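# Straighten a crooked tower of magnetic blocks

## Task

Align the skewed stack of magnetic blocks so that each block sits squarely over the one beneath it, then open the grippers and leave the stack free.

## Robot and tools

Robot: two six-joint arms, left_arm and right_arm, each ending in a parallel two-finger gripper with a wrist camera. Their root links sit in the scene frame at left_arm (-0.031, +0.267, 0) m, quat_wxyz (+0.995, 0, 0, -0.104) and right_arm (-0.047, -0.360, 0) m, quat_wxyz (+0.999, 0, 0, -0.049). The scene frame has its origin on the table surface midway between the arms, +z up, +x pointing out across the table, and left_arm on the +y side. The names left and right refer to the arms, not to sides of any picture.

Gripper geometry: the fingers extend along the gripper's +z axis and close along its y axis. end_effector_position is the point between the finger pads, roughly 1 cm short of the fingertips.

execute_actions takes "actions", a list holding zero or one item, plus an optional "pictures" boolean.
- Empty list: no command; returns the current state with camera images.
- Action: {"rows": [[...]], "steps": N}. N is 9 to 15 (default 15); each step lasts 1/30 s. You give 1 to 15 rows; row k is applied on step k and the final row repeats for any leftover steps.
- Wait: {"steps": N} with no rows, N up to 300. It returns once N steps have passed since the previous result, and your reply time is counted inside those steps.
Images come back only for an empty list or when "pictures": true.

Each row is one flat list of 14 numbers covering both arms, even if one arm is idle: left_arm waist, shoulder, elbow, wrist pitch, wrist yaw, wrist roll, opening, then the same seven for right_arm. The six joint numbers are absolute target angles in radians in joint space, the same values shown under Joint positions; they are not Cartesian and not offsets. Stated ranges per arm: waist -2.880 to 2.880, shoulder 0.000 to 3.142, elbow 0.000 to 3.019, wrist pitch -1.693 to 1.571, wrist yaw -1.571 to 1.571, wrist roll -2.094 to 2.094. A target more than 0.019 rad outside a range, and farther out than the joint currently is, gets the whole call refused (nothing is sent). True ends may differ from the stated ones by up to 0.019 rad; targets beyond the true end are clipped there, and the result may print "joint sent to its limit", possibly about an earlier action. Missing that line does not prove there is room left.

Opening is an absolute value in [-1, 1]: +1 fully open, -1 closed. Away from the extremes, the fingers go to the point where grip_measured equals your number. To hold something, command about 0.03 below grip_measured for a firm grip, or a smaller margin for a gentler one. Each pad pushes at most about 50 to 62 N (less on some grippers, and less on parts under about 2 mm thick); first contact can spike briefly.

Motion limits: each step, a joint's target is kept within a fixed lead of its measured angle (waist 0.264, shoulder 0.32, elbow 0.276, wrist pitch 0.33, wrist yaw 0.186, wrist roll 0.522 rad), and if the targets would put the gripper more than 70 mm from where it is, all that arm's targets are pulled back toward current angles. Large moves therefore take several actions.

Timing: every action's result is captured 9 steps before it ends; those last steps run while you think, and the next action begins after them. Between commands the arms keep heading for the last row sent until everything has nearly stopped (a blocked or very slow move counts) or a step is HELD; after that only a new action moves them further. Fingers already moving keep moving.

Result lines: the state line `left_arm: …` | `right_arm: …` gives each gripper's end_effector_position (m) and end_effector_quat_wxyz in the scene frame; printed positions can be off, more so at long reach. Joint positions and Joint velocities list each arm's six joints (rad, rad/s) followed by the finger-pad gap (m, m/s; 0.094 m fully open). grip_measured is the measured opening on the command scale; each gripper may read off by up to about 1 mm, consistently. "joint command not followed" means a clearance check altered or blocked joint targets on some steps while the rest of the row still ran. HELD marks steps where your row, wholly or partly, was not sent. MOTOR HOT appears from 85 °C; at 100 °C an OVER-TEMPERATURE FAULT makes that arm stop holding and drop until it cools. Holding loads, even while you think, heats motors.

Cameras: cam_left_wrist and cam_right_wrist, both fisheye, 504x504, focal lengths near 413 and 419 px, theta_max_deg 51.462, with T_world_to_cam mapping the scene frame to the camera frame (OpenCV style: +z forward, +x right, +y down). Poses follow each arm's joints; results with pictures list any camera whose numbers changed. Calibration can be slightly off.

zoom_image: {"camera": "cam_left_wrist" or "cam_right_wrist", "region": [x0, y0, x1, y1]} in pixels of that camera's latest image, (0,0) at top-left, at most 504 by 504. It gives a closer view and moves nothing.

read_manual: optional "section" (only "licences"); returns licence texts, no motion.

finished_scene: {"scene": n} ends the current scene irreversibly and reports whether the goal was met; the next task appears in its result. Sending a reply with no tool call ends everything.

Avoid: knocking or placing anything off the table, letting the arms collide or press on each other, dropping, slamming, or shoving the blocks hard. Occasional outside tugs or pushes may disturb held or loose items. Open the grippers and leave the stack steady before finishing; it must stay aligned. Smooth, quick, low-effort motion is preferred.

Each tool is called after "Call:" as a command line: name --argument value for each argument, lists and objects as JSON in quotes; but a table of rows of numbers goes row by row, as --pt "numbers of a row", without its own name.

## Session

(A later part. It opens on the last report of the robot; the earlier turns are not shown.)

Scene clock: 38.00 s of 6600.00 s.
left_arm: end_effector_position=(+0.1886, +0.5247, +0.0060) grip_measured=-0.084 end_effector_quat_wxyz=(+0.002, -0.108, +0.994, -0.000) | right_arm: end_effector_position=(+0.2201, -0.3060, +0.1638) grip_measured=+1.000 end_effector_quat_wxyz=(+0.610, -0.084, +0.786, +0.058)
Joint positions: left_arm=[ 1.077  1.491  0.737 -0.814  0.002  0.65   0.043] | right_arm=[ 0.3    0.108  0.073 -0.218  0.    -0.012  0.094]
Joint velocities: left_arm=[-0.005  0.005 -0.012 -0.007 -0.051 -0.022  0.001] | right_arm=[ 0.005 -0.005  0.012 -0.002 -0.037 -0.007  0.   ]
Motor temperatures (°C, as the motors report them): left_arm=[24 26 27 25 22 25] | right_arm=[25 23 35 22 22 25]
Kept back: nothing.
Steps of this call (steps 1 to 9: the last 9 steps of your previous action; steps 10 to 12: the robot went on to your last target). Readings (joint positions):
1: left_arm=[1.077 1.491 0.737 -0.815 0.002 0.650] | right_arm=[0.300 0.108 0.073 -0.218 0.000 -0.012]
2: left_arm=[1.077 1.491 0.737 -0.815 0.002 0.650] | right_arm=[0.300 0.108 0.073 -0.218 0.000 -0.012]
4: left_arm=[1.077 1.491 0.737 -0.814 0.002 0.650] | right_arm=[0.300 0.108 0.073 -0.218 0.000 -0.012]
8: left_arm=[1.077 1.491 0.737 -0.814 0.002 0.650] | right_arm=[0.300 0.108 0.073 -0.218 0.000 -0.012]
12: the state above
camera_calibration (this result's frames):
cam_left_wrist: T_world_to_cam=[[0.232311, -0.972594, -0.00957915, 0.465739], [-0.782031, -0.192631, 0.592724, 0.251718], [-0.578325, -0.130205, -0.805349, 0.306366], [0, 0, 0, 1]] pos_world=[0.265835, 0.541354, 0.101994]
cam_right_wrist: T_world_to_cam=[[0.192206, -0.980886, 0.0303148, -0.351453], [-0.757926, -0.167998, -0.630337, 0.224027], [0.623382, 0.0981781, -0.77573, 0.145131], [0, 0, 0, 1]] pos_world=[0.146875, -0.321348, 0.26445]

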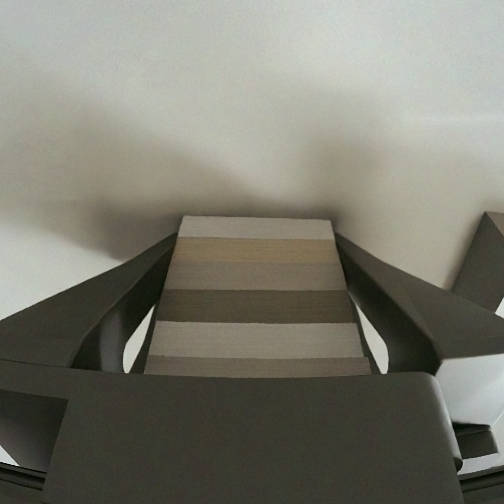

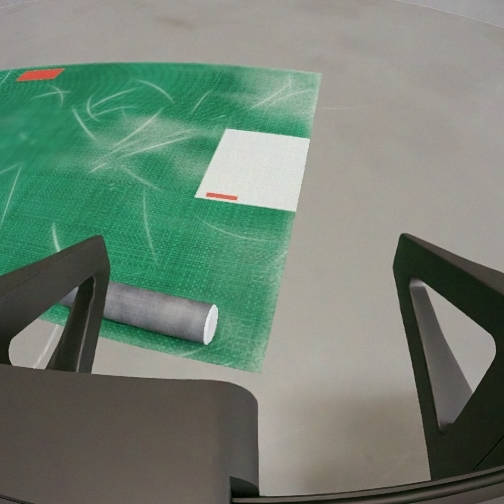

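Call:
execute_actions --actions '[{"rows":[[1.085,1.499,0.74,-0.803,0,0.656,0.5, 0.3,0.1,0.1,-0.2,0,0,1],[1.085,1.475,0.74,-0.803,0,0.656,0.5, 0.3,0.1,0.1,-0.2,0,0,1],[1.085,1.475,0.74,-0.803,0,0.656,0.5, 0.3,0.1,0.1,-0.2,0,0,1],[1.085,1.475,0.74,-0.803,0,0.656,0.5, 0.3,0.1,0.1,-0.2,0,0,1],[1.085,1.475,0.74,-0.803,0,-0.893,0.5, 0.3,0.1,0.1,-0.2,0,0,1]]}]'

Call:
execute_actions --actions '[{"steps":12}]'

Call:
execute_actions --actions '[{"rows":[[1.122,1.475,0.74,-0.803,0,-0.893,0.3, 0.3,0.1,0.1,-0.2,0,0,1],[1.122,1.475,0.74,-0.803,0,-0.893,0.3, 0.3,0.1,0.1,-0.2,0,0,1],[1.122,1.475,0.74,-0.803,0,-0.893,0.3, 0.3,0.1,0.1,-0.2,0,0,1],[1.122,1.475,0.74,-0.803,0,-0.893,0.3, 0.3,0.1,0.1,-0.2,0,0,1],[1.122,1.475,0.74,-0.803,0,-0.893,0.3, 0.3,0.1,0.1,-0.2,0,0,1],[1.122,1.475,0.74,-0.803,0,-0.893,0.3, 0.3,0.1,0.1,-0.2,0,0,1],[1.122,1.475,0.74,-0.803,0,-0.893,0.3, 0.3,0.1,0.1,-0.2,0,0,1],[1.122,1.475,0.74,-0.803,0,-0.893,0.3, 0.3,0.1,0.1,-0.2,0,0,1],[1.122,1.501,0.74,-0.803,0,-0.893,0.1, 0.3,0.1,0.1,-0.2,0,0,1],[1.122,1.501,0.74,-0.803,0,-0.893,0.0, 0.3,0.1,0.1,-0.2,0,0,1]]}]'

Call:
execute_actions --actions '[{"rows":[[1.122,1.501,0.74,-0.803,0,-0.893,-0.05, 0.3,0.1,0.1,-0.2,0,0,1],[1.122,1.501,0.74,-0.803,0,-0.893,-0.09, 0.3,0.1,0.1,-0.2,0,0,1],[1.122,1.501,0.74,-0.803,0,-0.893,-0.13, 0.3,0.1,0.1,-0.2,0,0,1],[1.122,1.501,0.74,-0.803,0,-0.893,-0.16, 0.3,0.1,0.1,-0.2,0,0,1],[1.122,1.501,0.74,-0.803,0,-0.893,-0.19, 0.3,0.1,0.1,-0.2,0,0,1],[1.122,1.501,0.74,-0.803,0,-0.893,-0.22, 0.3,0.1,0.1,-0.2,0,0,1],[1.122,1.501,0.74,-0.803,0,-0.893,-0.25, 0.3,0.1,0.1,-0.2,0,0,1],[1.122,1.501,0.74,-0.803,0,-0.893,-0.28, 0.3,0.1,0.1,-0.2,0,0,1],[1.122,1.501,0.74,-0.803,0,-0.893,-0.31, 0.3,0.1,0.1,-0.2,0,0,1],[1.122,1.501,0.74,-0.803,0,-0.893,-0.34, 0.3,0.1,0.1,-0.2,0,0,1],[1.122,1.501,0.74,-0.803,0,-0.893,-0.37, 0.3,0.1,0.1,-0.2,0,0,1],[1.122,1.501,0.74,-0.803,0,-0.893,-0.4, 0.3,0.1,0.1,-0.2,0,0,1],[1.122,1.501,0.74,-0.803,0,-0.893,-0.43, 0.3,0.1,0.1,-0.2,0,0,1],[1.122,1.501,0.74,-0.803,0,-0.893,-0.45, 0.3,0.1,0.1,-0.2,0,0,1],[1.122,1.501,0.74,-0.803,0,-0.893,-0.48, 0.3,0.1,0.1,-0.2,0,0,1]]}]'

Call:
execute_actions --actions '[{"steps":18}]' --pictures true

Scene clock: 39.20 s of 6600.00 s.
left_arm: end_effector_position=(+0.1888, +0.5253, +0.0065) grip_measured=+0.497 end_effector_quat_wxyz=(+0.003, -0.195, +0.981, +0.001) | right_arm: end_effector_position=(+0.2201, -0.3060, +0.1638) grip_measured=+1.000 end_effector_quat_wxyz=(+0.610, -0.084, +0.786, +0.058)
Joint positions: left_arm=[ 1.077  1.49   0.737 -0.813  0.001  0.475  0.07 ] | right_arm=[ 0.3    0.108  0.073 -0.218  0.    -0.012  0.094]
Joint velocities: left_arm=[ 0.005 -0.015 -0.002 -0.012  0.037 -2.806  0.001] | right_arm=[-0.005 -0.005 -0.012  0.007  0.022 -0.095  0.   ]
Motor temperatures (°C, as the motors report them): left_arm=[24 26 27 25 22 25] | right_arm=[25 23 35 22 22 25]
Steps of this call (steps 1 to 15: the robot went on to your last target; steps 16 to 30: nothing new was sent; steps 31 to 36: the first 6 steps of this action). Readings (joint positions):
31: left_arm=[1.077 1.491 0.737 -0.814 0.002 0.650] | right_arm=[0.300 0.108 0.073 -0.218 0.000 -0.012]
32: left_arm=[1.077 1.491 0.737 -0.813 0.001 0.650] | right_arm=[0.300 0.108 0.073 -0.218 0.000 -0.012]
34: left_arm=[1.077 1.490 0.737 -0.813 0.001 0.650] | right_arm=[0.300 0.108 0.073 -0.218 0.000 -0.012]
36: the state above

Scene clock: 39.60 s of 6600.00 s.
left_arm: end_effector_position=(+0.1888, +0.5253, +0.0065) grip_measured=+0.498 end_effector_quat_wxyz=(-0.003, +0.684, -0.729, +0.000) | right_arm: end_effector_position=(+0.2201, -0.3060, +0.1638) grip_measured=+1.000 end_effector_quat_wxyz=(+0.610, -0.084, +0.786, +0.058)
Joint positions: left_arm=[ 1.077  1.49   0.737 -0.813  0.001 -0.64   0.07 ] | right_arm=[ 0.3    0.108  0.073 -0.218  0.    -0.012  0.094]
Joint velocities: left_arm=[-0.015 -0.005 -0.027  0.012  0.007 -1.663 -0.001] | right_arm=[-0.005 -0.015  0.012 -0.007  0.066  0.007  0.   ]
Motor temperatures (°C, as the motors report them): left_arm=[24 26 27 25 22 25] | right_arm=[25 23 35 22 22 25]
Kept back: nothing.
Steps of this call (steps 1 to 9: the last 9 steps of your previous action; steps 10 to 12: the robot went on to your last target). Readings (joint positions):
1: left_arm=[1.077 1.490 0.737 -0.813 0.001 0.376] | right_arm=[0.300 0.108 0.073 -0.218 0.000 -0.012]
2: left_arm=[1.077 1.490 0.737 -0.813 0.001 0.278] | right_arm=[0.300 0.108 0.073 -0.218 0.000 -0.012]
4: left_arm=[1.077 1.490 0.737 -0.813 0.001 0.082] | right_arm=[0.300 0.108 0.073 -0.218 0.000 -0.012]
8: left_arm=[1.077 1.490 0.737 -0.813 0.001 -0.311] | right_arm=[0.300 0.108 0.073 -0.218 0.000 -0.012]
12: the state above

Scene clock: 39.80 s of 6600.00 s.
left_arm: end_effector_position=(+0.1798, +0.5328, +0.0065) grip_measured=+0.302 end_effector_quat_wxyz=(-0.003, +0.759, -0.651, +0.000) | right_arm: end_effector_position=(+0.2201, -0.3060, +0.1638) grip_measured=+1.000 end_effector_quat_wxyz=(+0.610, -0.084, +0.786, +0.058)
Joint positions: left_arm=[ 1.111  1.49   0.737 -0.813  0.001 -0.822  0.061] | right_arm=[ 0.3    0.108  0.073 -0.218  0.    -0.012  0.094]
Joint velocities: left_arm=[ 0.103 -0.005 -0.002  0.007 -0.007 -0.374 -0.   ] | right_arm=[-0.015 -0.005  0.007 -0.017  0.022 -0.022  0.   ]
Motor temperatures (°C, as the motors report them): left_arm=[24 26 27 25 22 25] | right_arm=[25 23 35 22 22 25]
Steps of this call (steps 1 to 6: the first 6 steps of this action). Readings (joint positions):
1: left_arm=[1.078 1.490 0.737 -0.813 0.001 -0.690] | right_arm=[0.300 0.108 0.073 -0.218 0.000 -0.012]
2: left_arm=[1.083 1.490 0.737 -0.813 0.001 -0.729] | right_arm=[0.300 0.108 0.073 -0.218 0.000 -0.012]
4: left_arm=[1.099 1.490 0.737 -0.813 0.001 -0.786] | right_arm=[0.300 0.108 0.073 -0.218 0.000 -0.012]
6: the state above

Scene clock: 40.30 s of 6600.00 s.
left_arm: end_effector_position=(+0.1788, +0.5338, +0.0064) grip_measured=-0.203 end_effector_quat_wxyz=(-0.003, +0.780, -0.626, +0.001) | right_arm: end_effector_position=(+0.2201, -0.3060, +0.1638) grip_measured=+1.000 end_effector_quat_wxyz=(+0.610, -0.084, +0.786, +0.058)
Joint positions: left_arm=[ 1.115  1.49   0.737 -0.811  0.001 -0.883  0.037] | right_arm=[ 0.3    0.108  0.073 -0.218  0.    -0.012  0.094]
Joint velocities: left_arm=[-0.005 -0.024  0.002  0.037 -0.095 -0.051 -0.028] | right_arm=[ 0.005 -0.005 -0.002  0.002  0.007  0.022  0.   ]
Motor temperatures (°C, as the motors report them): left_arm=[24 26 27 25 22 25] | right_arm=[25 23 35 22 22 25]
Steps of this call (steps 1 to 9: the last 9 steps of your previous action; steps 10 to 15: the first 6 steps of this action). Readings (joint positions):
10: left_arm=[1.115 1.490 0.737 -0.813 0.001 -0.879] | right_arm=[0.300 0.108 0.073 -0.218 0.000 -0.012]
11: left_arm=[1.115 1.490 0.737 -0.813 0.001 -0.880] | right_arm=[0.300 0.108 0.073 -0.218 0.000 -0.012]
13: left_arm=[1.115 1.490 0.737 -0.813 0.001 -0.882] | right_arm=[0.300 0.108 0.073 -0.218 0.000 -0.012]
15: the state above

Scene clock: 40.90 s of 6600.00 s.
left_arm: end_effector_position=(+0.1797, +0.5344, +0.0063) grip_measured=-0.440 end_effector_quat_wxyz=(-0.005, +0.781, -0.624, +0.002) | right_arm: end_effector_position=(+0.2201, -0.3060, +0.1638) grip_measured=+1.000 end_effector_quat_wxyz=(+0.610, -0.084, +0.786, +0.058)
Joint positions: left_arm=[ 1.115  1.491  0.737 -0.807  0.003 -0.887  0.026] | right_arm=[ 0.3    0.108  0.073 -0.218  0.    -0.012  0.094]
Joint velocities: left_arm=[ 0.005 -0.005 -0.017  0.007  0.022 -0.037 -0.   ] | right_arm=[-0.005 -0.024  0.012  0.007 -0.022 -0.051  0.   ]
Motor temperatures (°C, as the motors report them): left_arm=[24 26 27 25 22 25] | right_arm=[25 23 35 22 22 25]
Kept back: nothing.
Steps of this call (steps 1 to 9: the last 9 steps of your previous action; steps 10 to 15: the robot went on to your last target; steps 16 to 18: nothing new was sent). Readings (joint positions):
1: left_arm=[1.115 1.490 0.737 -0.810 0.001 -0.884] | right_arm=[0.300 0.108 0.073 -0.218 0.000 -0.012]
2: left_arm=[1.115 1.490 0.737 -0.810 0.002 -0.884] | right_arm=[0.300 0.108 0.073 -0.218 0.000 -0.012]
4: left_arm=[1.115 1.490 0.737 -0.808 0.003 -0.885] | right_arm=[0.300 0.108 0.073 -0.218 0.000 -0.012]
8: left_arm=[1.115 1.490 0.737 -0.807 0.003 -0.887] | right_arm=[0.300 0.108 0.073 -0.218 0.000 -0.012]
18: the state above
All arms were judged still, so your last target was given up. Only a new action makes them travel on or press farther. Fingers that are still opening or closing keep moving.
camera_calibration (this result's frames):
cam_left_wrist: T_world_to_cam=[[0.971362, 0.237604, 0.0000007374, -0.302329], [0.191455, -0.782699, 0.592223, 0.386889], [0.140715, -0.575263, -0.805774, 0.411324], [0, 0, 0, 1]] pos_world=[0.16172, 0.611272, 0.10231]
cam_right_wrist: T_world_to_cam=[[0.192206, -0.980886, 0.0303148, -0.351453], [-0.757926, -0.167998, -0.630337, 0.224027], [0.623382, 0.0981781, -0.77573, 0.145131], [0, 0, 0, 1]] pos_world=[0.146875, -0.321348, 0.26445]

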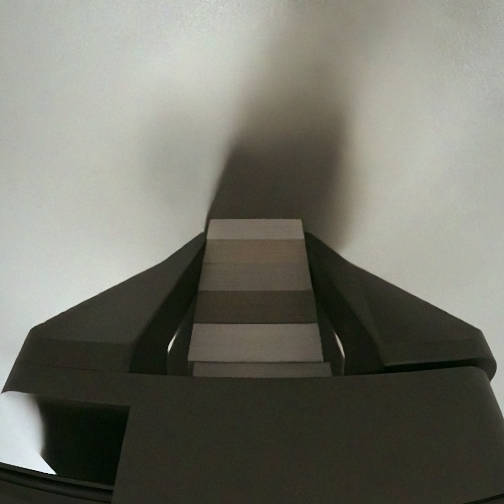

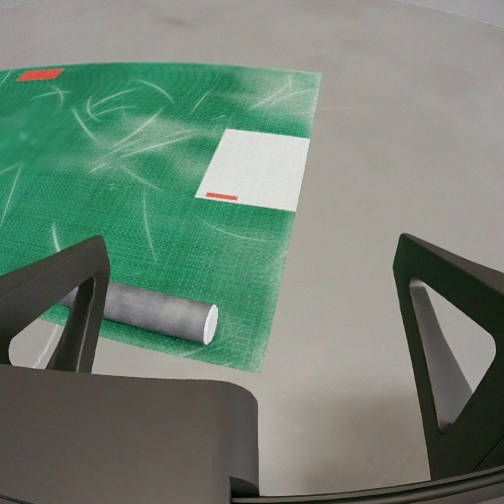

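Call:
execute_actions --actions '[{"rows":[[1.122,1.49,0.76,-0.807,0,-0.893,0.0, 0.3,0.1,0.1,-0.2,0,0,1],[1.122,1.49,0.77,-0.807,0,-0.893,0.0, 0.3,0.1,0.1,-0.2,0,0,1],[1.122,1.478,0.783,-0.815,0,-0.893,0.0, 0.3,0.1,0.1,-0.2,0,0,1],[1.122,1.468,0.789,-0.83,0,-0.893,0.0, 0.3,0.1,0.1,-0.2,0,0,1],[1.122,1.458,0.795,-0.845,0,-0.893,0.0, 0.3,0.1,0.1,-0.2,0,0,1],[1.122,1.448,0.8,-0.86,0,-0.893,0.0, 0.3,0.1,0.1,-0.2,0,0,1],[1.122,1.438,0.805,-0.875,0,-0.893,0.0, 0.3,0.1,0.1,-0.2,0,0,1],[1.122,1.43,0.809,-0.888,0,-0.893,0.0, 0.3,0.1,0.1,-0.2,0,0,1],[1.122,1.426,0.812,-0.897,0,-0.893,0.0, 0.3,0.1,0.1,-0.2,0,0,1]]}]'

Call:
execute_actions --actions '[{"steps":18}]' --pictures true

Call:
zoom_image --camera "cam_left_wrist" --region '[140, 140, 380, 380]'

Scene clock: 41.60 s of 6600.00 s.
left_arm: end_effector_position=(+0.1785, +0.5330, +0.0086) grip_measured=-0.003 end_effector_quat_wxyz=(+0.001, +0.781, -0.624, +0.001) | right_arm: end_effector_position=(+0.2201, -0.3060, +0.1638) grip_measured=+1.000 end_effector_quat_wxyz=(+0.610, -0.084, +0.786, +0.058)
Joint positions: left_arm=[ 1.115  1.488  0.742 -0.827  0.003 -0.887  0.047] | right_arm=[ 0.3    0.108  0.073 -0.218  0.    -0.012  0.094]
Joint velocities: left_arm=[-0.005 -0.093  0.076 -0.359 -0.051 -0.037 -0.001] | right_arm=[ 0.005 -0.015 -0.007  0.002  0.037 -0.051  0.   ]
Motor temperatures (°C, as the motors report them): left_arm=[24 26 27 25 22 25] | right_arm=[25 23 35 22 22 25]
Steps of this call (steps 1 to 15: nothing new was sent; steps 16 to 21: the first 6 steps of this action). Readings (joint positions):
16: left_arm=[1.115 1.491 0.737 -0.807 0.003 -0.887] | right_arm=[0.300 0.108 0.073 -0.218 0.000 -0.012]
17: left_arm=[1.115 1.491 0.737 -0.807 0.003 -0.887] | right_arm=[0.300 0.108 0.073 -0.218 0.000 -0.012]
19: left_arm=[1.115 1.491 0.738 -0.810 0.003 -0.887] | right_arm=[0.300 0.108 0.073 -0.218 0.000 -0.012]
21: the state above

Scene clock: 42.20 s of 6600.00 s.
left_arm: end_effector_position=(+0.1810, +0.5362, +0.0327) grip_measured=-0.002 end_effector_quat_wxyz=(-0.008, +0.781, -0.624, +0.001) | right_arm: end_effector_position=(+0.2201, -0.3060, +0.1638) grip_measured=+1.000 end_effector_quat_wxyz=(+0.610, -0.084, +0.786, +0.058)
Joint positions: left_arm=[ 1.115  1.436  0.769 -0.887  0.003 -0.887  0.047] | right_arm=[ 0.3    0.108  0.073 -0.218  0.    -0.012  0.094]
Joint velocities: left_arm=[-0.005 -0.005 -0.002 -0.002 -0.007  0.022 -0.   ] | right_arm=[ 0.005 -0.005 -0.002  0.012  0.037  0.037  0.   ]
Motor temperatures (°C, as the motors report them): left_arm=[24 26 27 25 22 25] | right_arm=[25 23 35 22 22 25]
Kept back: nothing.
Steps of this call (steps 1 to 9: the last 9 steps of your previous action; steps 10 to 18: the robot went on to your last target). Readings (joint positions):
1: left_arm=[1.115 1.484 0.746 -0.839 0.003 -0.887] | right_arm=[0.300 0.108 0.073 -0.218 0.000 -0.012]
2: left_arm=[1.115 1.477 0.749 -0.853 0.003 -0.887] | right_arm=[0.300 0.108 0.073 -0.218 0.000 -0.012]
4: left_arm=[1.115 1.460 0.756 -0.875 0.003 -0.887] | right_arm=[0.300 0.108 0.073 -0.218 0.000 -0.012]
8: left_arm=[1.115 1.438 0.767 -0.885 0.003 -0.887] | right_arm=[0.300 0.108 0.073 -0.218 0.000 -0.012]
18: the state above
camera_calibration (this result's frames):
cam_left_wrist: T_world_to_cam=[[0.971352, 0.237601, 0.00462752, -0.304183], [0.189456, -0.785988, 0.588498, 0.374691], [0.143465, -0.570761, -0.808486, 0.430703], [0, 0, 0, 1]] pos_world=[0.162691, 0.612606, 0.12912]
cam_right_wrist: T_world_to_cam=[[0.192206, -0.980886, 0.0303148, -0.351453], [-0.757926, -0.167998, -0.630337, 0.224027], [0.623382, 0.0981781, -0.77573, 0.145131], [0, 0, 0, 1]] pos_world=[0.146875, -0.321348, 0.26445]

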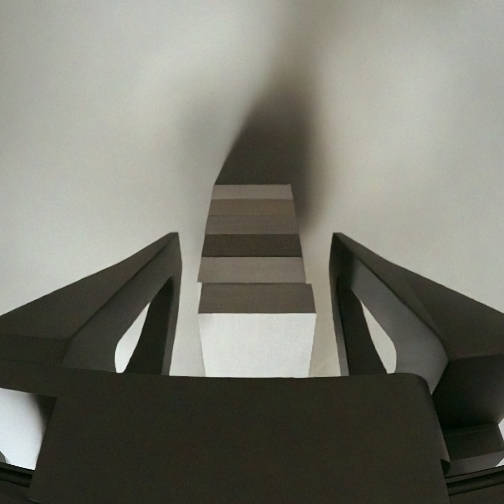

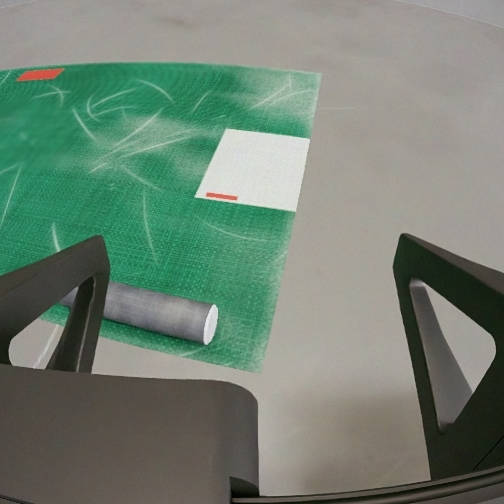

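Region (140, 140, 380, 380) of cam_left_wrist's 504x504 image, scaled by 2.100, with more detail than that image has.

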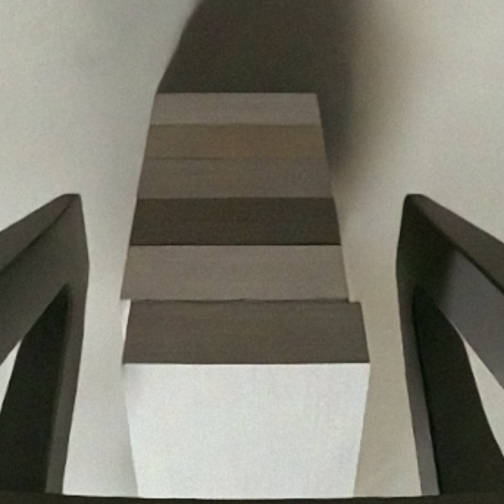

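Top is 1 mm off. Centre (pitch −0.007) and squeeze.

Call:
execute_actions --actions '[{"rows":[[1.122,1.426,0.812,-0.905,0,-0.893,-0.15, 0.3,0.1,0.1,-0.2,0,0,1],[1.122,1.426,0.812,-0.905,0,-0.893,-0.25, 0.3,0.1,0.1,-0.2,0,0,1],[1.122,1.426,0.812,-0.905,0,-0.893,-0.3, 0.3,0.1,0.1,-0.2,0,0,1],[1.122,1.426,0.812,-0.905,0,-0.893,-0.32, 0.3,0.1,0.1,-0.2,0,0,1],[1.122,1.426,0.812,-0.905,0,-0.893,-0.34, 0.3,0.1,0.1,-0.2,0,0,1],[1.122,1.426,0.812,-0.905,0,-0.893,-0.36, 0.3,0.1,0.1,-0.2,0,0,1],[1.122,1.426,0.812,-0.905,0,-0.893,-0.38, 0.3,0.1,0.1,-0.2,0,0,1],[1.122,1.426,0.812,-0.905,0,-0.893,-0.4, 0.3,0.1,0.1,-0.2,0,0,1],[1.122,1.426,0.812,-0.905,0,-0.893,-0.42, 0.3,0.1,0.1,-0.2,0,0,1],[1.122,1.426,0.812,-0.905,0,-0.893,-0.44, 0.3,0.1,0.1,-0.2,0,0,1],[1.122,1.426,0.812,-0.905,0,-0.893,-0.46, 0.3,0.1,0.1,-0.2,0,0,1],[1.122,1.426,0.812,-0.905,0,-0.893,-0.47, 0.3,0.1,0.1,-0.2,0,0,1]]}]'

Call:
execute_actions --actions '[{"rows":[[1.122,1.426,0.812,-0.905,0,-0.893,-0.47, 0.3,0.1,0.1,-0.2,0,0,1],[1.122,1.426,0.812,-0.905,0,-0.893,-0.47, 0.3,0.1,0.1,-0.2,0,0,1],[1.122,1.426,0.812,-0.905,0,-0.893,0.5, 0.3,0.1,0.1,-0.2,0,0,1],[1.122,1.426,0.812,-0.905,0,-0.893,0.5, 0.3,0.1,0.1,-0.2,0,0,1],[1.122,1.426,0.812,-0.905,0,-0.893,0.5, 0.3,0.1,0.1,-0.2,0,0,1],[1.122,1.426,0.812,-0.905,0,-0.893,0.5, 0.3,0.1,0.1,-0.2,0,0,1],[1.122,1.4,0.83,-0.95,0,-0.893,0.5, 0.3,0.1,0.1,-0.2,0,0,1],[1.122,1.37,0.85,-1.0,0,-0.893,0.5, 0.3,0.1,0.1,-0.2,0,0,1],[1.122,1.34,0.875,-1.05,0,-0.893,0.5, 0.3,0.1,0.1,-0.2,0,0,1],[1.122,1.34,0.875,-1.05,0,-0.893,0.5, 0.3,0.1,0.1,-0.2,0,0,1],[1.122,1.34,0.875,-1.05,0,-0.893,0.5, 0.3,0.1,0.1,-0.2,0,0,1],[1.122,1.34,0.875,-1.05,0,-0.893,0.5, 0.3,0.1,0.1,-0.2,0,0,1],[1.122,1.34,0.875,-1.05,0,-0.893,0.5, 0.3,0.1,0.1,-0.2,0,0,1],[1.122,1.34,0.875,-1.05,0,-0.893,0.5, 0.3,0.1,0.1,-0.2,0,0,1],[1.122,1.34,0.875,-1.05,0,-0.1,0.5, 0.3,0.1,0.1,-0.2,0,0,1]]}]'

Call:
execute_actions --actions '[{"steps":30}]' --pictures true

Call:
zoom_image --camera "cam_left_wrist" --region '[150, 90, 400, 340]'

Scene clock: 43.13 s of 6600.00 s.
left_arm: end_effector_position=(+0.1798, +0.5348, +0.0327) grip_measured=-0.348 end_effector_quat_wxyz=(-0.005, +0.781, -0.624, +0.001) | right_arm: end_effector_position=(+0.2201, -0.3060, +0.1638) grip_measured=+1.000 end_effector_quat_wxyz=(+0.610, -0.084, +0.786, +0.058)
Joint positions: left_arm=[ 1.115  1.436  0.769 -0.895  0.003 -0.887  0.031] | right_arm=[ 0.3    0.108  0.073 -0.218  0.    -0.012  0.094]
Joint velocities: left_arm=[ 0.005 -0.005 -0.002  0.027 -0.095 -0.022 -0.02 ] | right_arm=[-0.005 -0.024 -0.012  0.007  0.022  0.022  0.   ]
Motor temperatures (°C, as the motors report them): left_arm=[24 26 27 25 22 25] | right_arm=[25 23 35 22 22 25]
Steps of this call (steps 1 to 15: the robot went on to your last target; steps 16 to 22: nothing new was sent; steps 23 to 28: the first 6 steps of this action). Readings (joint positions):
23: left_arm=[1.115 1.436 0.769 -0.888 0.003 -0.887] | right_arm=[0.300 0.108 0.073 -0.218 0.000 -0.012]
24: left_arm=[1.115 1.436 0.769 -0.890 0.003 -0.887] | right_arm=[0.300 0.108 0.073 -0.218 0.000 -0.012]
26: left_arm=[1.115 1.436 0.769 -0.894 0.003 -0.887] | right_arm=[0.300 0.108 0.073 -0.218 0.000 -0.012]
28: the state above

Scene clock: 43.63 s of 6600.00 s.
left_arm: end_effector_position=(+0.1798, +0.5348, +0.0327) grip_measured=+0.460 end_effector_quat_wxyz=(-0.005, +0.781, -0.624, +0.001) | right_arm: end_effector_position=(+0.2201, -0.3060, +0.1638) grip_measured=+1.000 end_effector_quat_wxyz=(+0.610, -0.084, +0.786, +0.058)
Joint positions: left_arm=[ 1.115  1.436  0.769 -0.895  0.003 -0.887  0.069] | right_arm=[ 0.3    0.108  0.073 -0.218  0.    -0.012  0.094]
Joint velocities: left_arm=[ 0.005 -0.005 -0.007 -0.012  0.037 -0.022  0.077] | right_arm=[-0.005 -0.005 -0.022  0.002 -0.022 -0.007  0.   ]
Motor temperatures (°C, as the motors report them): left_arm=[24 26 27 25 22 25] | right_arm=[25 23 35 22 22 25]
Steps of this call (steps 1 to 9: the last 9 steps of your previous action; steps 10 to 15: the first 6 steps of this action). Readings (joint positions):
10: left_arm=[1.115 1.436 0.769 -0.895 0.003 -0.887] | right_arm=[0.300 0.108 0.073 -0.218 0.000 -0.012]
11: left_arm=[1.115 1.436 0.769 -0.895 0.003 -0.887] | right_arm=[0.300 0.108 0.073 -0.218 0.000 -0.012]
13: left_arm=[1.115 1.436 0.769 -0.895 0.003 -0.887] | right_arm=[0.300 0.108 0.073 -0.218 0.000 -0.012]
15: the state above

Scene clock: 44.63 s of 6600.00 s.
left_arm: end_effector_position=(+0.1811, +0.5364, +0.0853) grip_measured=+0.498 end_effector_quat_wxyz=(+0.014, -0.488, +0.873, +0.005) | right_arm: end_effector_position=(+0.2201, -0.3060, +0.1638) grip_measured=+1.000 end_effector_quat_wxyz=(+0.610, -0.084, +0.786, +0.058)
Joint positions: left_arm=[ 1.115  1.338  0.836 -1.04   0.002 -0.114  0.07 ] | right_arm=[ 0.3    0.108  0.073 -0.218  0.    -0.012  0.094]
Joint velocities: left_arm=[-0.015 -0.005 -0.002 -0.012  0.051  0.051 -0.   ] | right_arm=[ 0.005  0.015 -0.022 -0.017 -0.022 -0.022  0.   ]
Motor temperatures (°C, as the motors report them): left_arm=[24 26 28 25 22 25] | right_arm=[25 23 35 22 22 25]
Kept back: nothing.
Steps of this call (steps 1 to 9: the last 9 steps of your previous action; steps 10 to 30: the robot went on to your last target). Readings (joint positions):
1: left_arm=[1.115 1.436 0.771 -0.903 0.003 -0.887] | right_arm=[0.300 0.108 0.073 -0.218 0.000 -0.012]
2: left_arm=[1.115 1.433 0.776 -0.926 0.003 -0.887] | right_arm=[0.300 0.108 0.073 -0.218 0.000 -0.012]
4: left_arm=[1.115 1.412 0.792 -0.995 0.003 -0.887] | right_arm=[0.300 0.108 0.073 -0.218 0.000 -0.012]
8: left_arm=[1.115 1.352 0.824 -1.035 0.003 -0.887] | right_arm=[0.300 0.108 0.073 -0.218 0.000 -0.012]
30: the state above
camera_calibration (this result's frames):
cam_left_wrist: T_world_to_cam=[[0.861575, -0.507615, -0.00399247, 0.115837], [-0.414564, -0.708135, 0.57156, 0.412958], [-0.29296, -0.490786, -0.820551, 0.510417], [0, 0, 0, 1]] pos_world=[0.220927, 0.601737, 0.183255]
cam_right_wrist: T_world_to_cam=[[0.192206, -0.980886, 0.0303148, -0.351453], [-0.757926, -0.167998, -0.630337, 0.224027], [0.623382, 0.0981781, -0.77573, 0.145131], [0, 0, 0, 1]] pos_world=[0.146875, -0.321348, 0.26445]

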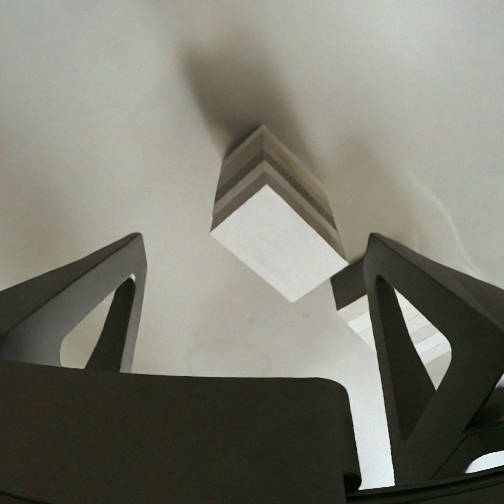

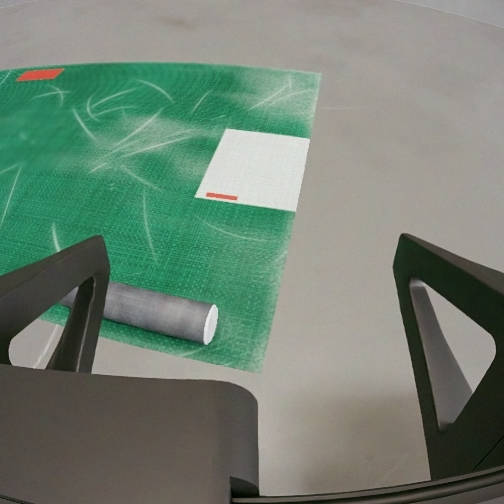

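Region (150, 90, 400, 340) of cam_left_wrist's 504x504 image, scaled by 2.016, with more detail than that image has.

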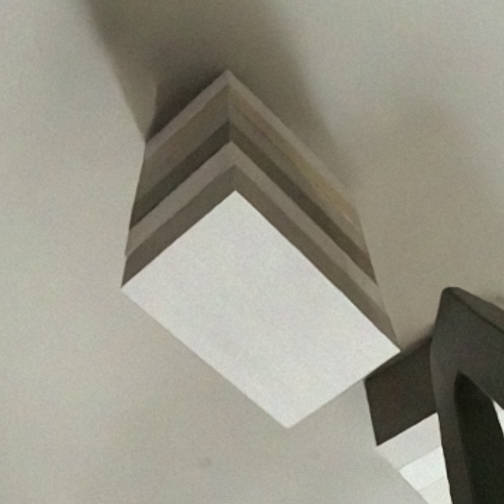

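Call:
finished_scene --scene 1

The scene is finished: the task was done.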